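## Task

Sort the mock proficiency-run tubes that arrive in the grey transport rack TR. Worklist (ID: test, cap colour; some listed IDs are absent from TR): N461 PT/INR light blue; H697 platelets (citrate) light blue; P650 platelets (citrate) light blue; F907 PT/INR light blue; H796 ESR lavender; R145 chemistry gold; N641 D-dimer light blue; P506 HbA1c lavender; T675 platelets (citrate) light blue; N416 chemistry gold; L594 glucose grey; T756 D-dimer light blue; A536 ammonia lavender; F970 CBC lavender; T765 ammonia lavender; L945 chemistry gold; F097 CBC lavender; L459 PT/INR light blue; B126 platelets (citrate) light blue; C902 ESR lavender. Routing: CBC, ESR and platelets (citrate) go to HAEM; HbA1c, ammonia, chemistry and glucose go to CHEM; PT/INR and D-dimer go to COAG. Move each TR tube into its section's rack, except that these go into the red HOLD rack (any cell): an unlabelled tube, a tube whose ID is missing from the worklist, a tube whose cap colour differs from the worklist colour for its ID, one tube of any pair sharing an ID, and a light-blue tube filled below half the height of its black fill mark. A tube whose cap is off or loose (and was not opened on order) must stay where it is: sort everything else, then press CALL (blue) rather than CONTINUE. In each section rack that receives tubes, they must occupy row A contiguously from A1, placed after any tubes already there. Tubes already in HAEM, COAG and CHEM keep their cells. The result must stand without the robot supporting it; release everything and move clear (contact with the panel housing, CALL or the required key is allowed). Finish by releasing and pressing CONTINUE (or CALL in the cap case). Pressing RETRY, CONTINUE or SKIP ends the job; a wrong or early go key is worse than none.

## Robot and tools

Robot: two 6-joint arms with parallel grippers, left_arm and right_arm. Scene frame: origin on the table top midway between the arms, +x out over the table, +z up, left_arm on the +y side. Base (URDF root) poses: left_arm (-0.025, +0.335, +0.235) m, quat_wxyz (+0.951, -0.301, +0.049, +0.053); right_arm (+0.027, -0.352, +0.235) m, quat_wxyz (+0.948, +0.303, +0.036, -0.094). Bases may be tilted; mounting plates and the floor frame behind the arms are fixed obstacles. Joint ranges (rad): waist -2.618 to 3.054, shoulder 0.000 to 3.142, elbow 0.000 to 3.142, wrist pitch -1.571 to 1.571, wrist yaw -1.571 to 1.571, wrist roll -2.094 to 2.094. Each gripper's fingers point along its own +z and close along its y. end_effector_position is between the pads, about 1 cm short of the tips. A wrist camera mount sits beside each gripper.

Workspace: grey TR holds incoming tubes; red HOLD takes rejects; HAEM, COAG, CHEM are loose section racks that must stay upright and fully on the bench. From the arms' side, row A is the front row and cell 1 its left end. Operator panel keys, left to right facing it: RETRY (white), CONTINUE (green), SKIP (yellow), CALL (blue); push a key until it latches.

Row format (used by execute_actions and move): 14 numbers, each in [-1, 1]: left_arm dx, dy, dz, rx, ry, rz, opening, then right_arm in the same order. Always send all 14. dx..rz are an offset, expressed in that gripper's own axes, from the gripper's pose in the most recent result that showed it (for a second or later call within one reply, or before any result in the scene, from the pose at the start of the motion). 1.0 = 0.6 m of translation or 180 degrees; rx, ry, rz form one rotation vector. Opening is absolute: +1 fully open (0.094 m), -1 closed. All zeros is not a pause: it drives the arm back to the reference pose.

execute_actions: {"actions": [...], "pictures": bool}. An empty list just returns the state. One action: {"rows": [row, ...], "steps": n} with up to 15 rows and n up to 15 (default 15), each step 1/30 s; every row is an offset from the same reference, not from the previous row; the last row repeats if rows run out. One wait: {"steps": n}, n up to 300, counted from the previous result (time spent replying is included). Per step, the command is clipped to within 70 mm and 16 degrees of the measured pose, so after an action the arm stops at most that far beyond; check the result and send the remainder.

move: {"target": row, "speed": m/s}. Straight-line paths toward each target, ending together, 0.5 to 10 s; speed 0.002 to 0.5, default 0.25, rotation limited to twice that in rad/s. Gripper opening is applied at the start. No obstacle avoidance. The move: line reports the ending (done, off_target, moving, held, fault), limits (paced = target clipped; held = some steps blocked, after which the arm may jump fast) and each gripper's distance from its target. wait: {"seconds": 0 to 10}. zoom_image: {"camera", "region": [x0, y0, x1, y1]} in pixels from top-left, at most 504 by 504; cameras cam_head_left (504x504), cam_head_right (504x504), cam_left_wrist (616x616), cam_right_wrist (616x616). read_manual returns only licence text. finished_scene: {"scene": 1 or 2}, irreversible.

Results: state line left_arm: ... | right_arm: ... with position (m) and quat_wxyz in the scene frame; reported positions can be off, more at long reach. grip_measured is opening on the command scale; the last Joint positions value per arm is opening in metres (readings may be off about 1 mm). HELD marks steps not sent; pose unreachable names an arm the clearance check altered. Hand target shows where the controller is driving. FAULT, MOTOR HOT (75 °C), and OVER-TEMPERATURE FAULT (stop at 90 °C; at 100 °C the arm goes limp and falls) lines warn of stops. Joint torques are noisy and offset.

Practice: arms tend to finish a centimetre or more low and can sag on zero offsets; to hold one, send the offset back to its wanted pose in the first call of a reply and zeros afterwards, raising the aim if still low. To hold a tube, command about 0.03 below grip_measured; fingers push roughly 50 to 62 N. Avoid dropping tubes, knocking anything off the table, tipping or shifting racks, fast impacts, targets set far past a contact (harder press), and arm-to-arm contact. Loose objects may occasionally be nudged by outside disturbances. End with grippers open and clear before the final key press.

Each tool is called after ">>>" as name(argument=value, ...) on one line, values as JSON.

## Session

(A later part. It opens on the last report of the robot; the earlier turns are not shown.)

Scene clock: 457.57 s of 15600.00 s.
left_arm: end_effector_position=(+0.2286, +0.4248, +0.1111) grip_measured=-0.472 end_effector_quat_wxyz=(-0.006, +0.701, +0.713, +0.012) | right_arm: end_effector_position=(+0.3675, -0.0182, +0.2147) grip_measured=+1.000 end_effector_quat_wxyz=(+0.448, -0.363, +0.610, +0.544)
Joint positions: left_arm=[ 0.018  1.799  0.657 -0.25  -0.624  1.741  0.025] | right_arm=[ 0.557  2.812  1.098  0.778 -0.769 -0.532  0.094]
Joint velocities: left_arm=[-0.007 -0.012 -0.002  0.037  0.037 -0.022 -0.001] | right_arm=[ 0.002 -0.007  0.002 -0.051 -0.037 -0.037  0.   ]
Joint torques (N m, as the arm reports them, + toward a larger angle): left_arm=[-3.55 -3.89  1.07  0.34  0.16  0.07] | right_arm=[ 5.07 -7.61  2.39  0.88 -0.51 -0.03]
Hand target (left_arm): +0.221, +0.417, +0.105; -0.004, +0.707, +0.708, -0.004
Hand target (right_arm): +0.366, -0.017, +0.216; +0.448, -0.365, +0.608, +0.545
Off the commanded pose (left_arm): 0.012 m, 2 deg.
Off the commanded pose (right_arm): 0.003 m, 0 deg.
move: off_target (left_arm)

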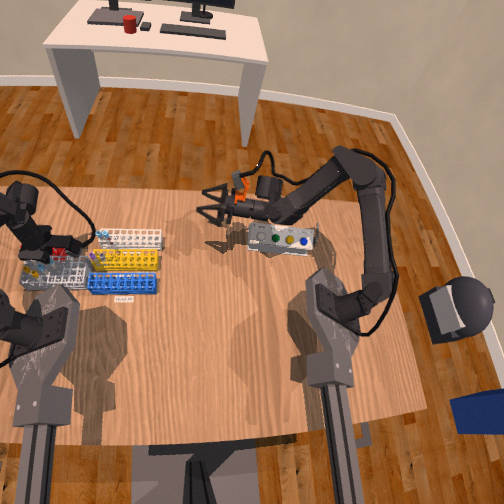

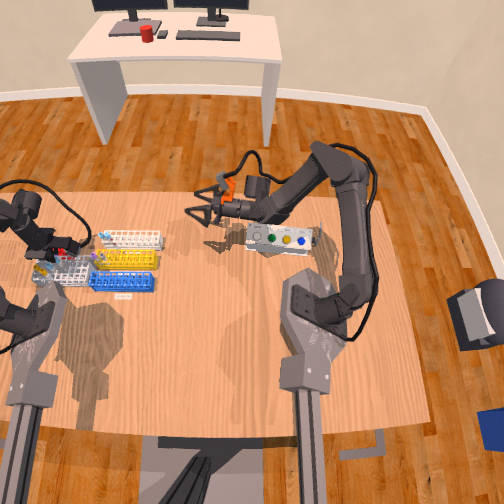

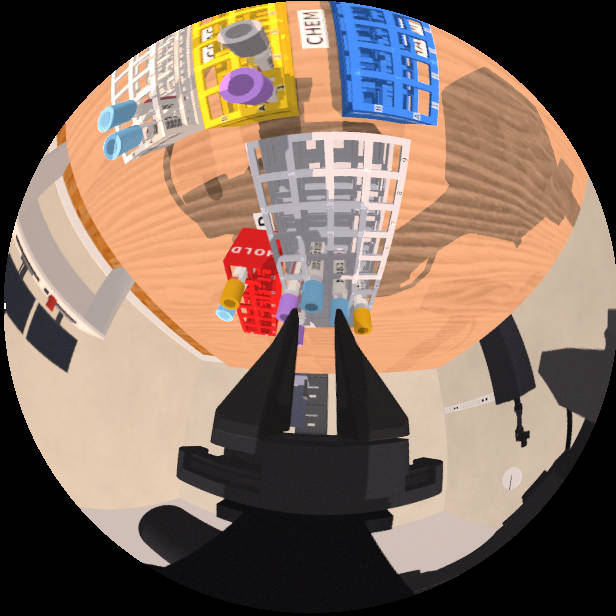

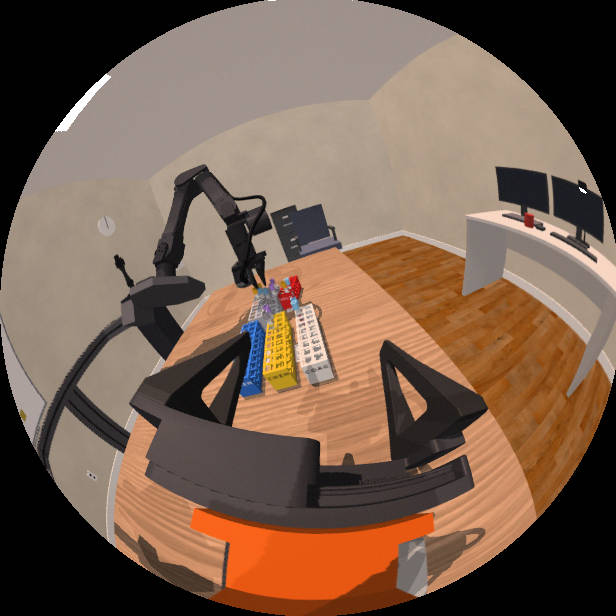

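>>> move(target=[-0.015,-0.012,0.05,0.004,-0.008,0.005,-0.47,0,0,0,0,0,0,1], speed=0.06)

>>> execute_actions(actions=[{"rows":[[0,0,0,0,0,0,-0.75,0,0,0,0,0,0,1]],"steps":12}], pictures=false)

>>> move(target=[0,0.012,-0.21,0,-0.006,0,-0.75,-0.06,0.04,0.03,-0.04,-0.02,0.03,1], speed=0.12)

>>> move(target=[-0.28,0.08,-0.04,0,0,-0.5,-0.75,0,0,0,0,0,0,1], speed=0.4)

>>> zoom_image(camera="cam_right_wrist", region=[210,230,320,340])

>>> zoom_image(camera="cam_left_wrist", region=[250,200,390,340])

Scene clock: 466.30 s of 15600.00 s.
left_arm: end_effector_position=(+0.2292, +0.4246, +0.0869) grip_measured=-0.472 end_effector_quat_wxyz=(-0.005, +0.700, +0.714, +0.014) | right_arm: end_effector_position=(+0.3692, -0.0197, +0.2133) grip_measured=+1.000 end_effector_quat_wxyz=(+0.448, -0.360, +0.613, +0.542)
Joint positions: left_arm=[ 0.071  1.882  0.639 -0.105 -0.615  1.808  0.025] | right_arm=[ 0.552  2.812  1.098  0.778 -0.766 -0.532  0.094]
Joint velocities: left_arm=[ 0.017  0.012 -0.012  0.051 -0.037 -0.081 -0.   ] | right_arm=[ 0.002 -0.017 -0.027  0.037 -0.037 -0.095  0.   ]
Joint torques (N m, as the arm reports them, + toward a larger angle): left_arm=[-3.54 -4.26  0.83  0.42  0.16  0.07] | right_arm=[ 5.08 -7.7   2.38  0.87 -0.49  0.  ]
Hand target (left_arm): +0.221, +0.417, +0.081; -0.002, +0.706, +0.708, -0.002
Hand target (right_arm): +0.368, -0.018, +0.215; +0.448, -0.363, +0.610, +0.544
Off the commanded pose (left_arm): 0.013 m, 2 deg.
Off the commanded pose (right_arm): 0.003 m, 0 deg.
After step 90, 4.70 s passed at rest.
move: off_target (left_arm)

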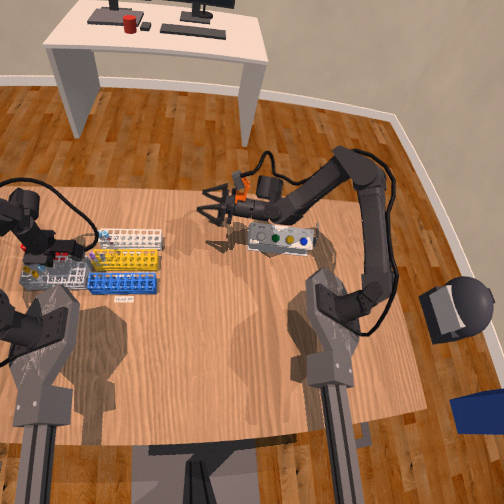

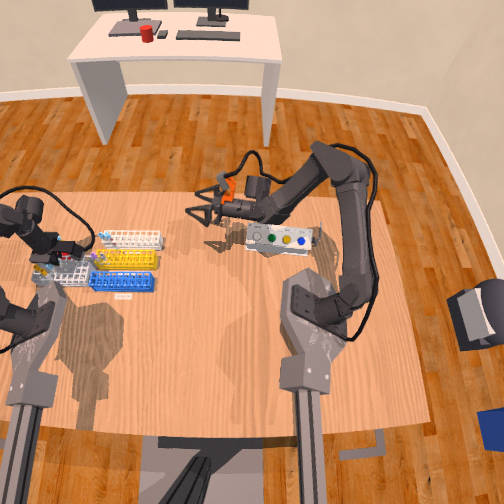

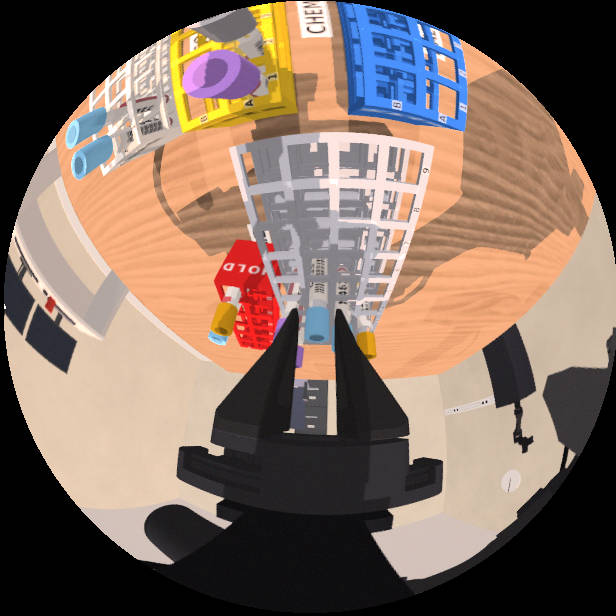

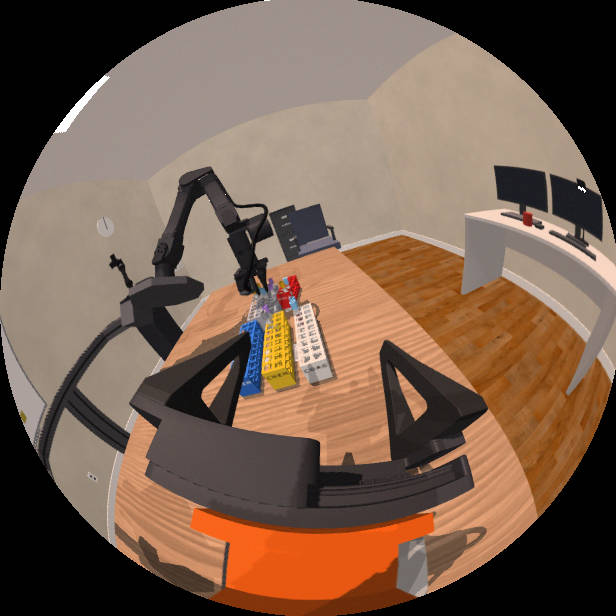

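Scene clock: 466.70 s of 15600.00 s.
left_arm: end_effector_position=(+0.2292, +0.4246, +0.0869) grip_measured=-0.719 end_effector_quat_wxyz=(-0.005, +0.700, +0.714, +0.014) | right_arm: end_effector_position=(+0.3707, -0.0212, +0.2120) grip_measured=+1.000 end_effector_quat_wxyz=(+0.448, -0.358, +0.615, +0.541)
Joint positions: left_arm=[ 0.071  1.882  0.639 -0.105 -0.615  1.808  0.013] | right_arm=[ 0.547  2.812  1.098  0.778 -0.764 -0.532  0.094]
Joint velocities: left_arm=[ 0.007 -0.017 -0.007 -0.022 -0.007  0.037  0.   ] | right_arm=[ 0.002  0.012  0.002 -0.022 -0.022  0.022  0.   ]
Joint torques (N m, as the arm reports them, + toward a larger angle): left_arm=[-4.11 -5.83  1.94  0.3  -0.03 -0.01] | right_arm=[ 5.05 -7.58  2.36  0.88 -0.49  0.  ]
Hand target (left_arm): +0.229, +0.425, +0.087; -0.005, +0.700, +0.714, +0.014
Hand target (right_arm): +0.369, -0.020, +0.213; +0.448, -0.361, +0.612, +0.542
Off the commanded pose (left_arm): 0.000 m, 0 deg.
Off the commanded pose (right_arm): 0.002 m, 0 deg.
Steps of this call (steps 1 to 12: all 12 steps of this action). Readings (end_effector_position):
1: left_arm (+0.2292, +0.4246, +0.0869) | right_arm (+0.3692, -0.0197, +0.2133)
2: left_arm (+0.2292, +0.4246, +0.0869) | right_arm (+0.3694, -0.0200, +0.2131)
4: left_arm (+0.2292, +0.4246, +0.0869) | right_arm (+0.3700, -0.0205, +0.2126)
8: left_arm (+0.2292, +0.4246, +0.0869) | right_arm (+0.3707, -0.0212, +0.2120)
12: the state above

Scene clock: 468.63 s of 15600.00 s.
left_arm: end_effector_position=(+0.2313, +0.4211, +0.2040) grip_measured=-0.719 end_effector_quat_wxyz=(-0.006, +0.701, +0.714, +0.002) | right_arm: end_effector_position=(+0.3581, -0.0060, +0.2361) grip_measured=+1.000 end_effector_quat_wxyz=(+0.404, -0.331, +0.601, +0.604)
Joint positions: left_arm=[-0.202  1.607  0.835 -0.797 -0.629  1.459  0.013] | right_arm=[ 0.595  2.812  1.124  0.771 -0.839 -0.363  0.094]
Joint velocities: left_arm=[-0.012 -0.002 -0.007 -0.095  0.007 -0.007  0.   ] | right_arm=[ 0.007  0.007 -0.012 -0.037  0.037  0.022  0.   ]
Joint torques (N m, as the arm reports them, + toward a larger angle): left_arm=[-4.85 -5.72  5.26  0.01 -0.02 -0.01] | right_arm=[ 5.98 -8.61  4.49  0.87 -0.69  0.  ]
Hand target (left_arm): +0.236, +0.421, +0.213; +0.004, +0.700, +0.714, +0.008
Hand target (right_arm): +0.363, -0.001, +0.253; +0.417, -0.340, +0.582, +0.610
Off the commanded pose (left_arm): 0.010 m, 1 deg.
Off the commanded pose (right_arm): 0.019 m, 3 deg.
move: off_target (right_arm)

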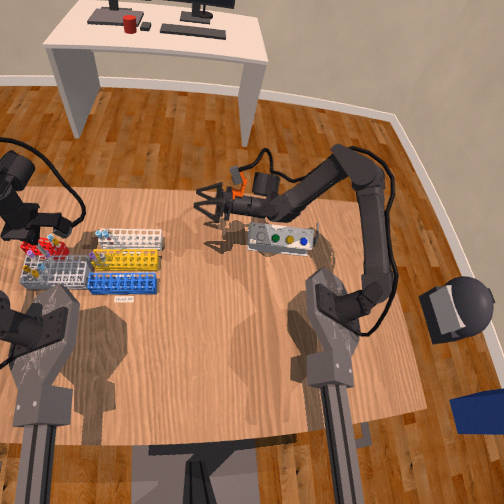

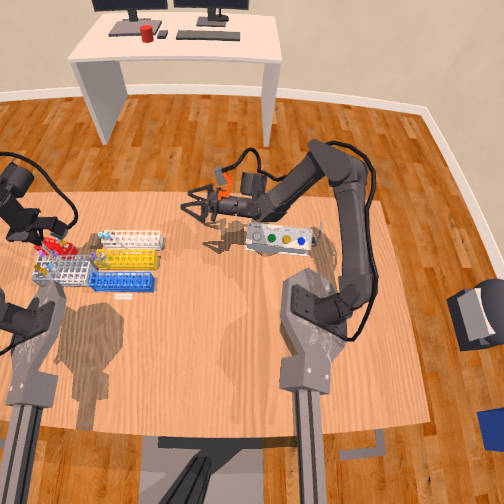

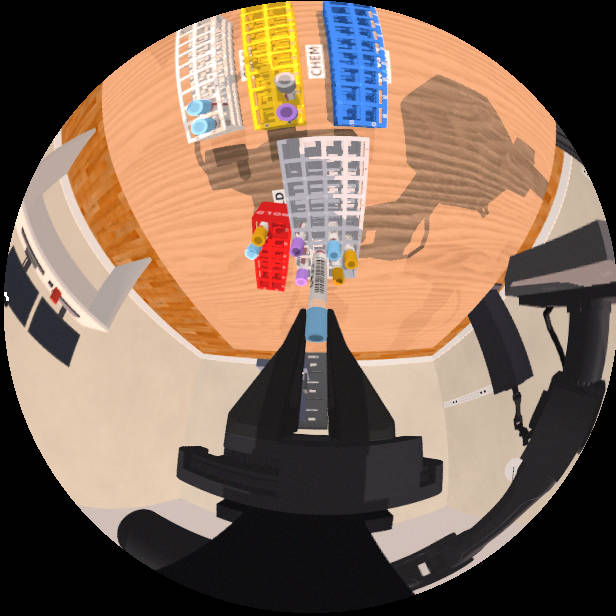

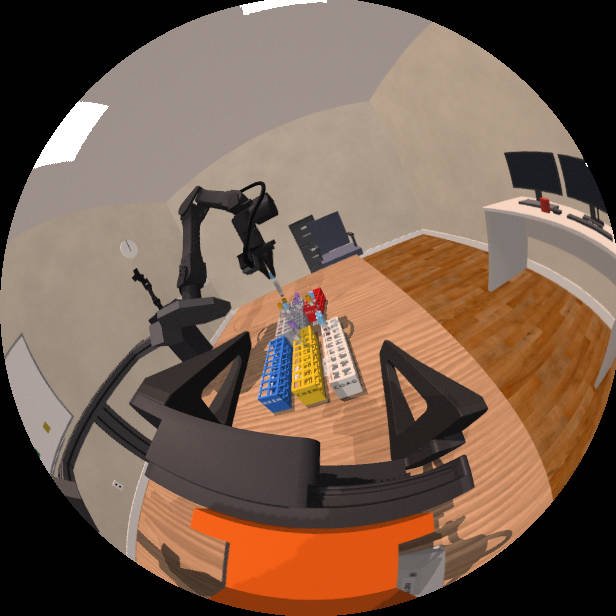

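Scene clock: 471.30 s of 15600.00 s.
left_arm: end_effector_position=(+0.2794, +0.2574, +0.2239) grip_measured=-0.719 end_effector_quat_wxyz=(-0.000, -0.015, +1.000, +0.002) | right_arm: end_effector_position=(+0.3598, -0.0074, +0.2348) grip_measured=+1.000 end_effector_quat_wxyz=(+0.405, -0.329, +0.603, +0.603)
Joint positions: left_arm=[-0.628  2.153  1.215 -0.914 -0.564 -0.63   0.013] | right_arm=[ 0.589  2.812  1.124  0.771 -0.837 -0.363  0.094]
Joint velocities: left_arm=[-0.002 -0.012 -0.007  0.007  0.007 -0.051  0.   ] | right_arm=[-0.012  0.012  0.007  0.051  0.066 -0.066  0.   ]
Joint torques (N m, as the arm reports them, + toward a larger angle): left_arm=[-6.72 -5.38  5.94  0.13  0.04 -0.08] | right_arm=[ 5.11 -7.62  2.56  0.92 -0.46  0.01]
Hand target (left_arm): +0.279, +0.251, +0.226; -0.002, -0.009, +1.000, +0.002
Hand target (right_arm): +0.358, -0.006, +0.236; +0.404, -0.331, +0.601, +0.604
Off the commanded pose (left_arm): 0.005 m, 1 deg.
Off the commanded pose (right_arm): 0.003 m, 0 deg.
move: done

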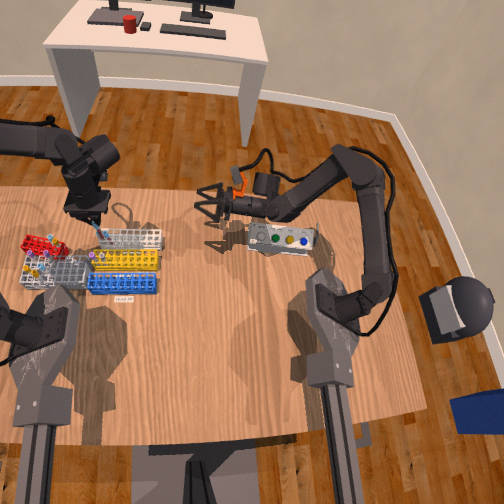

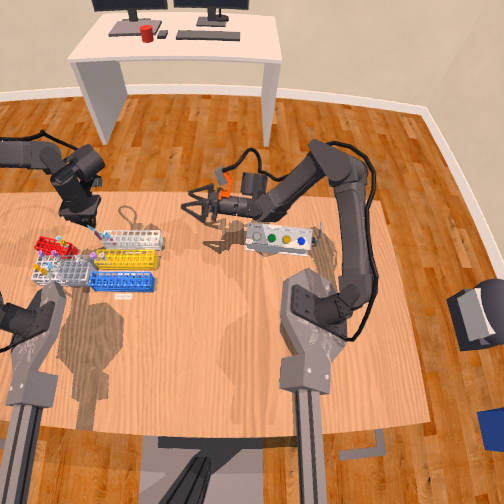

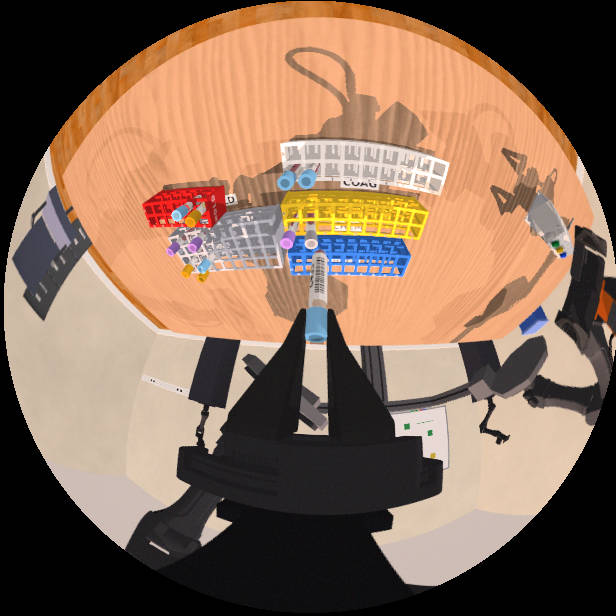

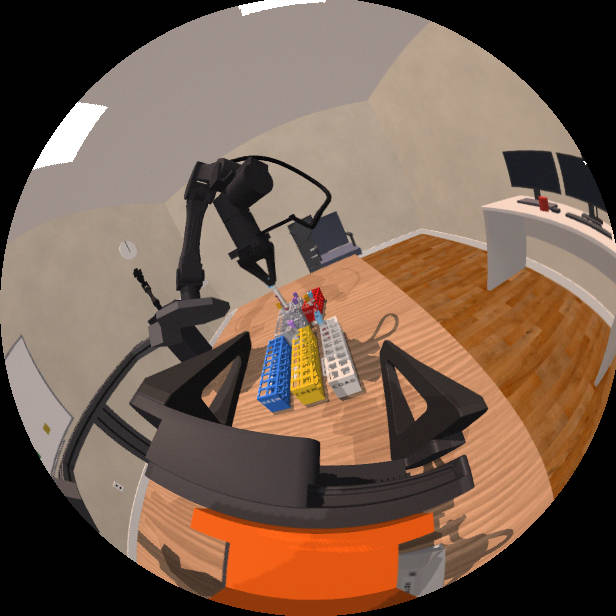

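Region (210, 230, 320, 340) of cam_right_wrist's 616x616 image, scaled by 4.582, with more detail than that image has.

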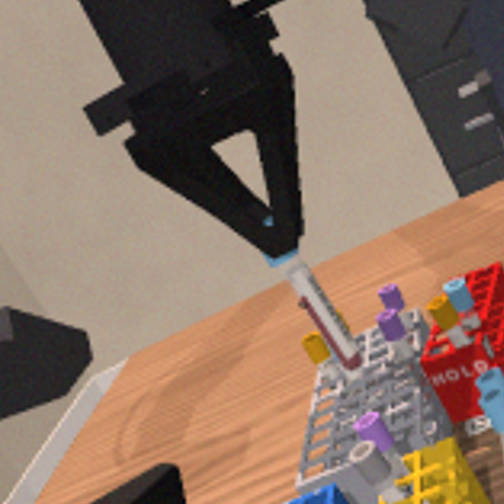

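Region (250, 200, 390, 340) of cam_left_wrist's 616x616 image, scaled by 3.600, with more detail than that image has.

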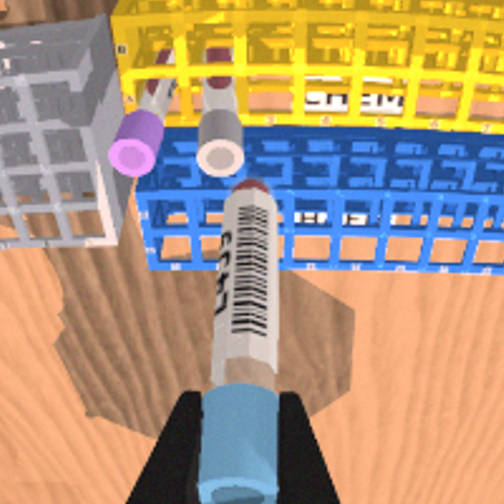

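>>> move(target=[-0.093,-0.042,0,0,0,0.75,-0.75,0,0,0,0,0,-0.1,1], speed=0.5)

>>> zoom_image(camera="cam_right_wrist", region=[250,230,360,340])

>>> move(target=[0,0,0.02,0,0,-0.24,-0.75,0,0,0,0,0,0,1], speed=0.5)

Scene clock: 479.93 s of 15600.00 s.
left_arm: end_effector_position=(+0.3367, +0.2330, +0.2262) grip_measured=-0.719 end_effector_quat_wxyz=(+0.007, +0.914, +0.405, +0.008) | right_arm: end_effector_position=(+0.3616, -0.0090, +0.2334) grip_measured=+1.000 end_effector_quat_wxyz=(-0.493, +0.415, -0.548, -0.533)
Joint positions: left_arm=[-0.607  2.334  1.507 -0.983 -0.573  1.747  0.013] | right_arm=[ 0.584  2.812  1.124  0.771 -0.835 -0.671  0.094]
Joint velocities: left_arm=[ 0.007 -0.002 -0.007 -0.066 -0.081  0.022 -0.   ] | right_arm=[-0.002  0.007  0.012 -0.007 -0.037 -0.007  0.   ]
Joint torques (N m, as the arm reports them, + toward a larger angle): left_arm=[-6.25 -6.68  5.95  0.04 -0.04  0.05] | right_arm=[ 4.99 -7.82  2.61  0.89 -0.48 -0.06]
Hand target (left_arm): +0.335, +0.233, +0.223; -0.001, +0.918, +0.397, +0.001
Hand target (right_arm): +0.360, -0.008, +0.235; +0.494, -0.419, +0.544, +0.533
Off the commanded pose (left_arm): 0.003 m, 2 deg.
Off the commanded pose (right_arm): 0.003 m, 1 deg.
After step 90, 2.53 s passed at rest.
move: done

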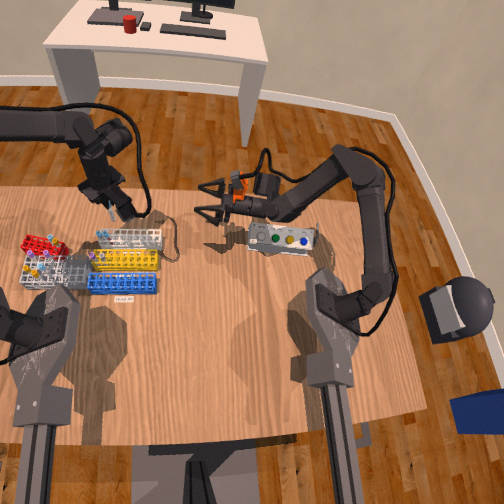

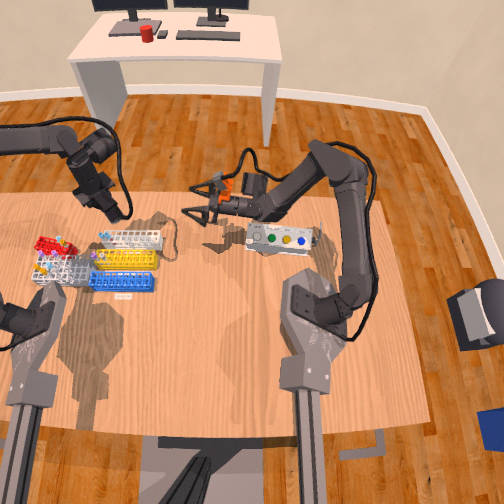

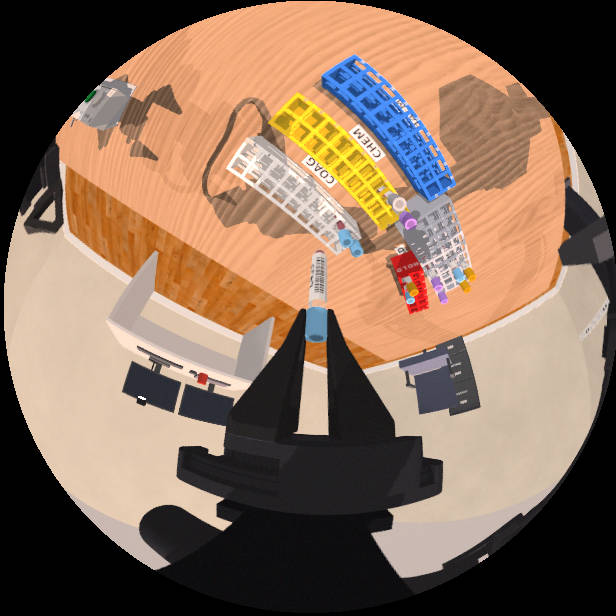

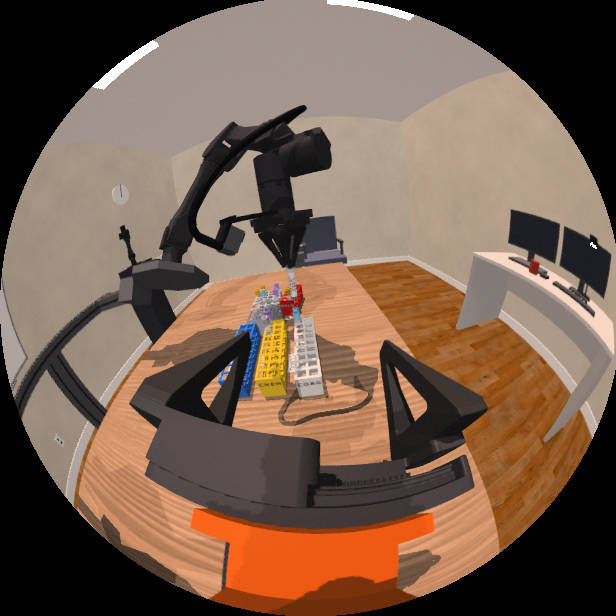

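Region (250, 230, 360, 340) of cam_right_wrist's 616x616 image, scaled by 4.582, with more detail than that image has.

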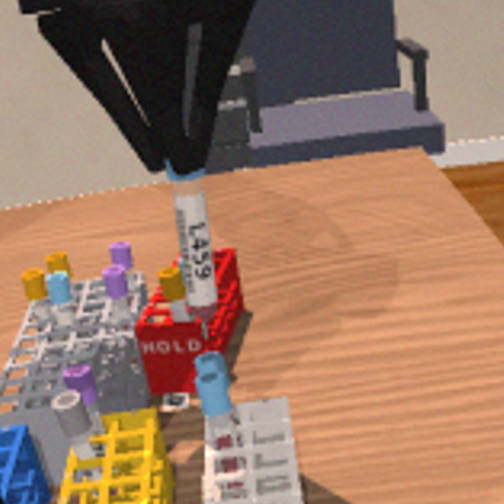

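Scene clock: 481.40 s of 15600.00 s.
left_arm: end_effector_position=(+0.3394, +0.2344, +0.2202) grip_measured=-0.719 end_effector_quat_wxyz=(+0.014, +0.703, +0.711, +0.005) | right_arm: end_effector_position=(+0.3632, -0.0103, +0.2322) grip_measured=+1.000 end_effector_quat_wxyz=(-0.493, +0.414, -0.550, -0.532)
Joint positions: left_arm=[-0.592  2.334  1.492 -0.95  -0.574  1.021  0.013] | right_arm=[ 0.579  2.812  1.124  0.771 -0.833 -0.671  0.094]
Joint velocities: left_arm=[-0.007 -0.017 -0.017 -0.022 -0.066  0.022  0.   ] | right_arm=[ 0.002 -0.017  0.012 -0.022 -0.007 -0.007  0.   ]
Joint torques (N m, as the arm reports them, + toward a larger angle): left_arm=[-6.22 -7.46  3.67  0.48 -0.08 -0.04] | right_arm=[ 5.06 -7.68  2.53  0.91 -0.47 -0.01]
Hand target (left_arm): +0.337, +0.233, +0.214; +0.010, +0.701, +0.713, +0.005
Hand target (right_arm): +0.362, -0.009, +0.233; +0.493, -0.416, +0.548, +0.533
Off the commanded pose (left_arm): 0.007 m, 1 deg.
Off the commanded pose (right_arm): 0.002 m, 0 deg.
move: done

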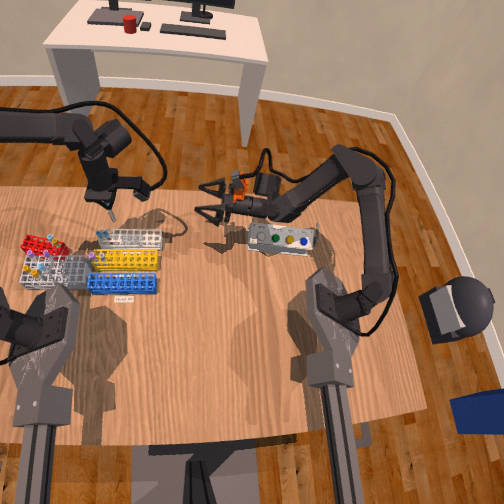

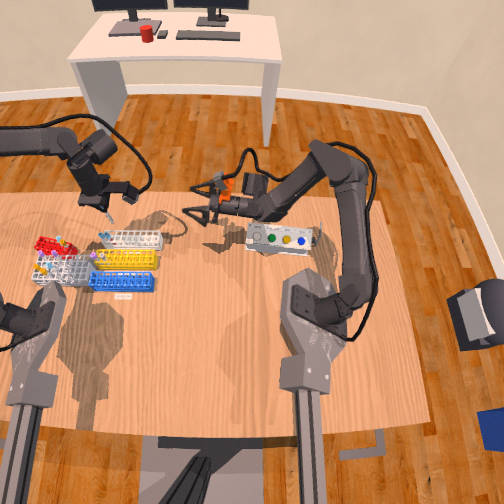

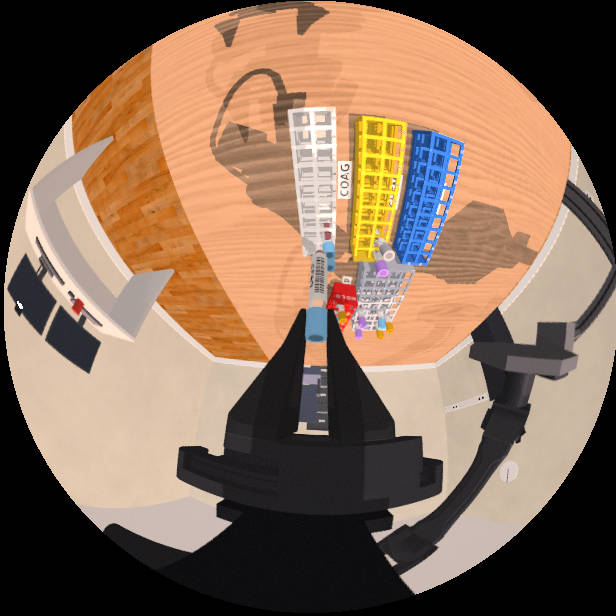

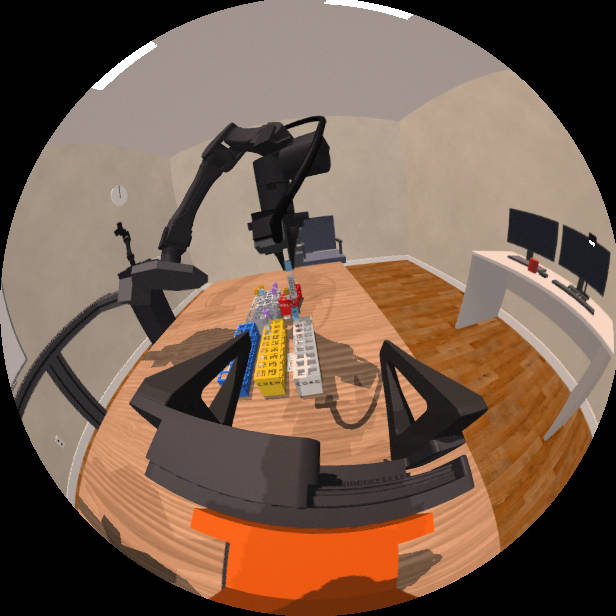

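>>> move(target=[0.01,-0.021,0.138,0.008,0.005,0.003,-0.75,0,0,0,0,0,0,1], speed=0.1)

>>> zoom_image(camera="cam_left_wrist", region=[250,200,390,340])

Scene clock: 486.40 s of 15600.00 s.
left_arm: end_effector_position=(+0.3332, +0.2425, +0.1433) grip_measured=-0.719 end_effector_quat_wxyz=(+0.003, +0.701, +0.713, +0.003) | right_arm: end_effector_position=(+0.3651, -0.0119, +0.2307) grip_measured=+1.000 end_effector_quat_wxyz=(-0.493, +0.411, -0.553, -0.531)
Joint positions: left_arm=[-0.474  2.416  1.348 -0.672 -0.6    1.141  0.013] | right_arm=[ 0.573  2.812  1.124  0.771 -0.831 -0.671  0.094]
Joint velocities: left_arm=[-0.002  0.022  0.002  0.007 -0.066  0.037 -0.   ] | right_arm=[ 0.012 -0.012 -0.022 -0.081  0.007 -0.037  0.   ]
Joint torques (N m, as the arm reports them, + toward a larger angle): left_arm=[-6.65 -7.34  2.79  0.43 -0.06  0.05] | right_arm=[ 5.12 -7.75  2.43  0.89 -0.47  0.01]
Hand target (left_arm): +0.328, +0.240, +0.137; -0.001, +0.706, +0.708, +0.003
Hand target (right_arm): +0.363, -0.010, +0.232; +0.493, -0.413, +0.551, +0.532
Off the commanded pose (left_arm): 0.008 m, 1 deg.
Off the commanded pose (right_arm): 0.003 m, 0 deg.
After step 90, 0.60 s passed at rest.
move: done

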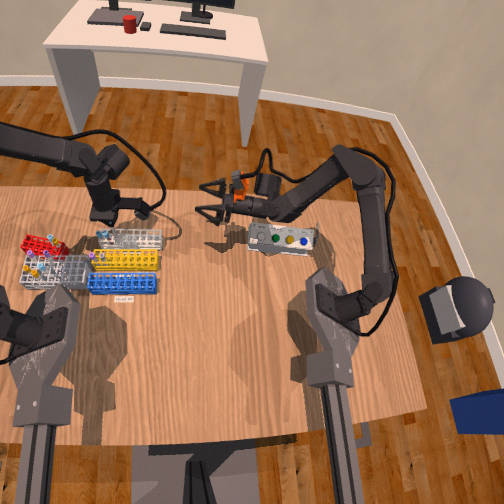

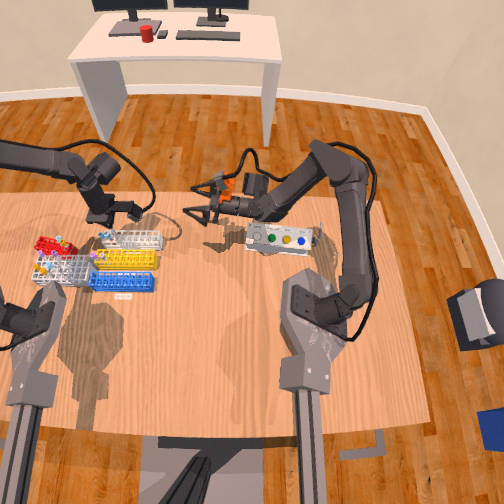

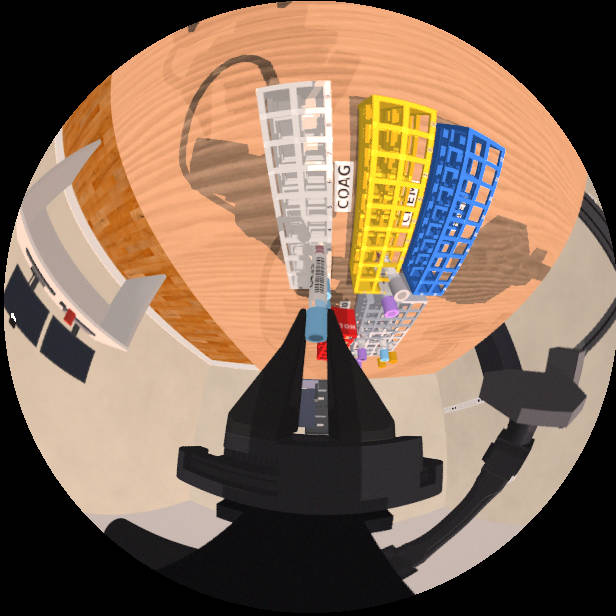

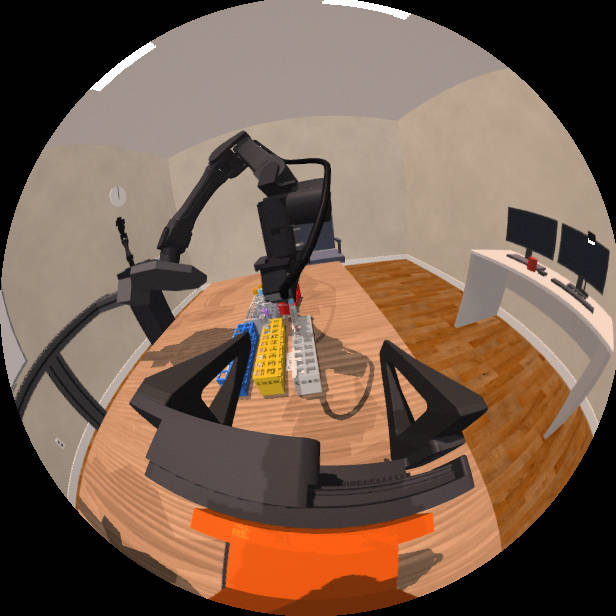

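Region (250, 200, 390, 340) of cam_left_wrist's 616x616 image, scaled by 3.600, with more detail than that image has.

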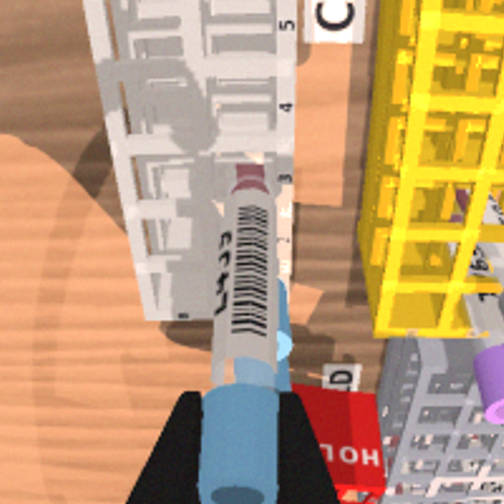

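>>> execute_actions(actions=[{"rows":[[-0.005,-0.007,0.015,0.002,0,0.004,-0.75,0,0,0,0,0,0,1],[-0.005,-0.007,0.02,0.002,0,0.004,-0.75,0,0,0,0,0,0,1],[-0.005,-0.007,0.025,0.002,0,0.004,-0.75,0,0,0,0,0,0,1],[-0.005,-0.007,0.03,0.002,0,0.004,-0.75,0,0,0,0,0,0,1],[-0.005,-0.007,0.036,0.002,0,0.004,-0.75,0,0,0,0,0,0,1],[-0.005,-0.007,0.042,0.002,0,0.004,-0.75,0,0,0,0,0,0,1],[-0.005,-0.007,0.048,0.002,0,0.004,-0.75,0,0,0,0,0,0,1]],"steps":15}])

>>> zoom_image(camera="cam_left_wrist", region=[250,200,390,340])

Scene clock: 492.40 s of 15600.00 s.
left_arm: end_effector_position=(+0.3324, +0.2433, +0.1203) grip_measured=-0.719 end_effector_quat_wxyz=(+0.002, +0.701, +0.713, +0.001) | right_arm: end_effector_position=(+0.3668, -0.0134, +0.2294) grip_measured=+1.000 end_effector_quat_wxyz=(-0.493, +0.409, -0.555, -0.530)
Joint positions: left_arm=[-0.437  2.457  1.329 -0.594 -0.603  1.18   0.013] | right_arm=[ 0.568  2.812  1.124  0.771 -0.829 -0.671  0.094]
Joint velocities: left_arm=[ 0.002  0.002 -0.002 -0.022 -0.022  0.066 -0.001] | right_arm=[-0.017 -0.007  0.002 -0.051 -0.007 -0.037  0.   ]
Joint torques (N m, as the arm reports them, + toward a larger angle): left_arm=[-6.7  -7.6   2.66  0.41  0.02  0.06] | right_arm=[ 5.05 -7.77  2.54  0.9  -0.46 -0.02]
Hand target (left_arm): +0.329, +0.240, +0.115; +0.001, +0.705, +0.709, +0.001
Hand target (right_arm): +0.365, -0.012, +0.231; +0.493, -0.411, +0.553, +0.531
Off the commanded pose (left_arm): 0.008 m, 1 deg.
Off the commanded pose (right_arm): 0.003 m, 0 deg.
Steps of this call (steps 1 to 90: nothing new was sent; then 2.50 s passed at rest; steps 91 to 105: all 15 steps of this action). Readings (end_effector_position):
91: left_arm (+0.3337, +0.2423, +0.1433) | right_arm (+0.3651, -0.0119, +0.2307)
92: left_arm (+0.3343, +0.2422, +0.1432) | right_arm (+0.3653, -0.0121, +0.2306)
94: left_arm (+0.3361, +0.2420, +0.1422) | right_arm (+0.3659, -0.0127, +0.2301)
98: left_arm (+0.3366, +0.2426, +0.1318) | right_arm (+0.3667, -0.0134, +0.2295)
105: the state above

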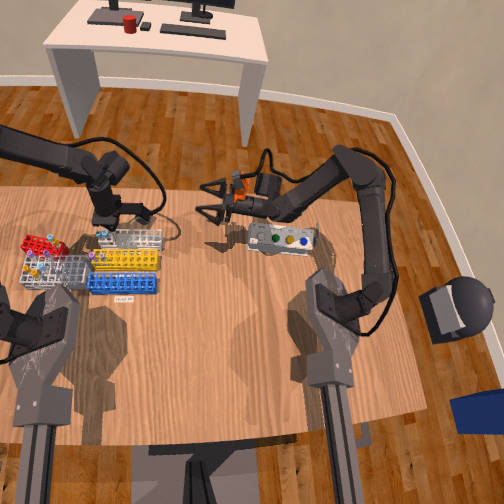

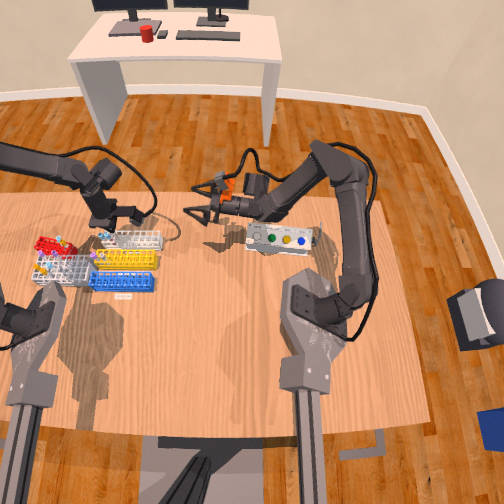

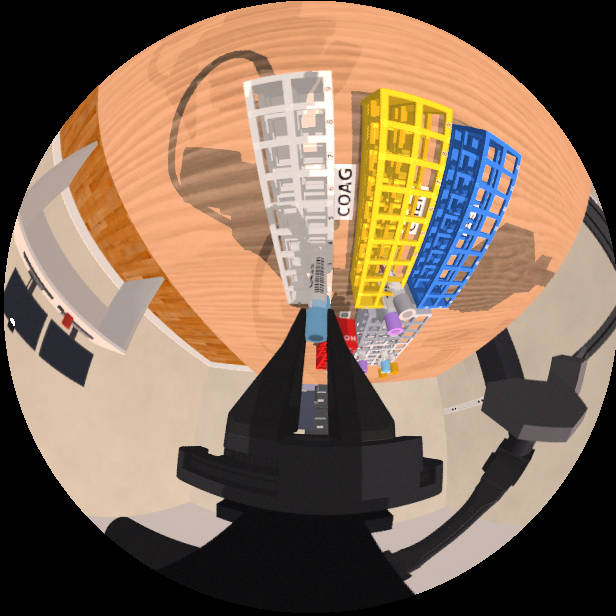

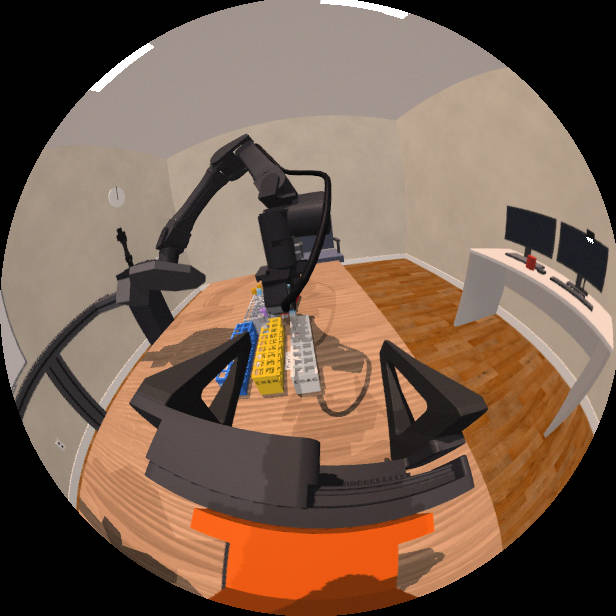

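Region (250, 200, 390, 340) of cam_left_wrist's 616x616 image, scaled by 3.600, with more detail than that image has.

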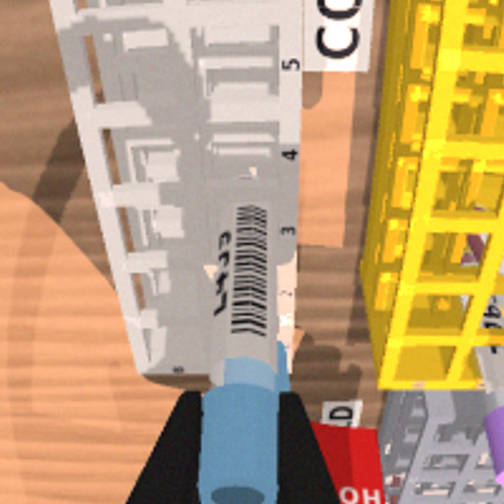

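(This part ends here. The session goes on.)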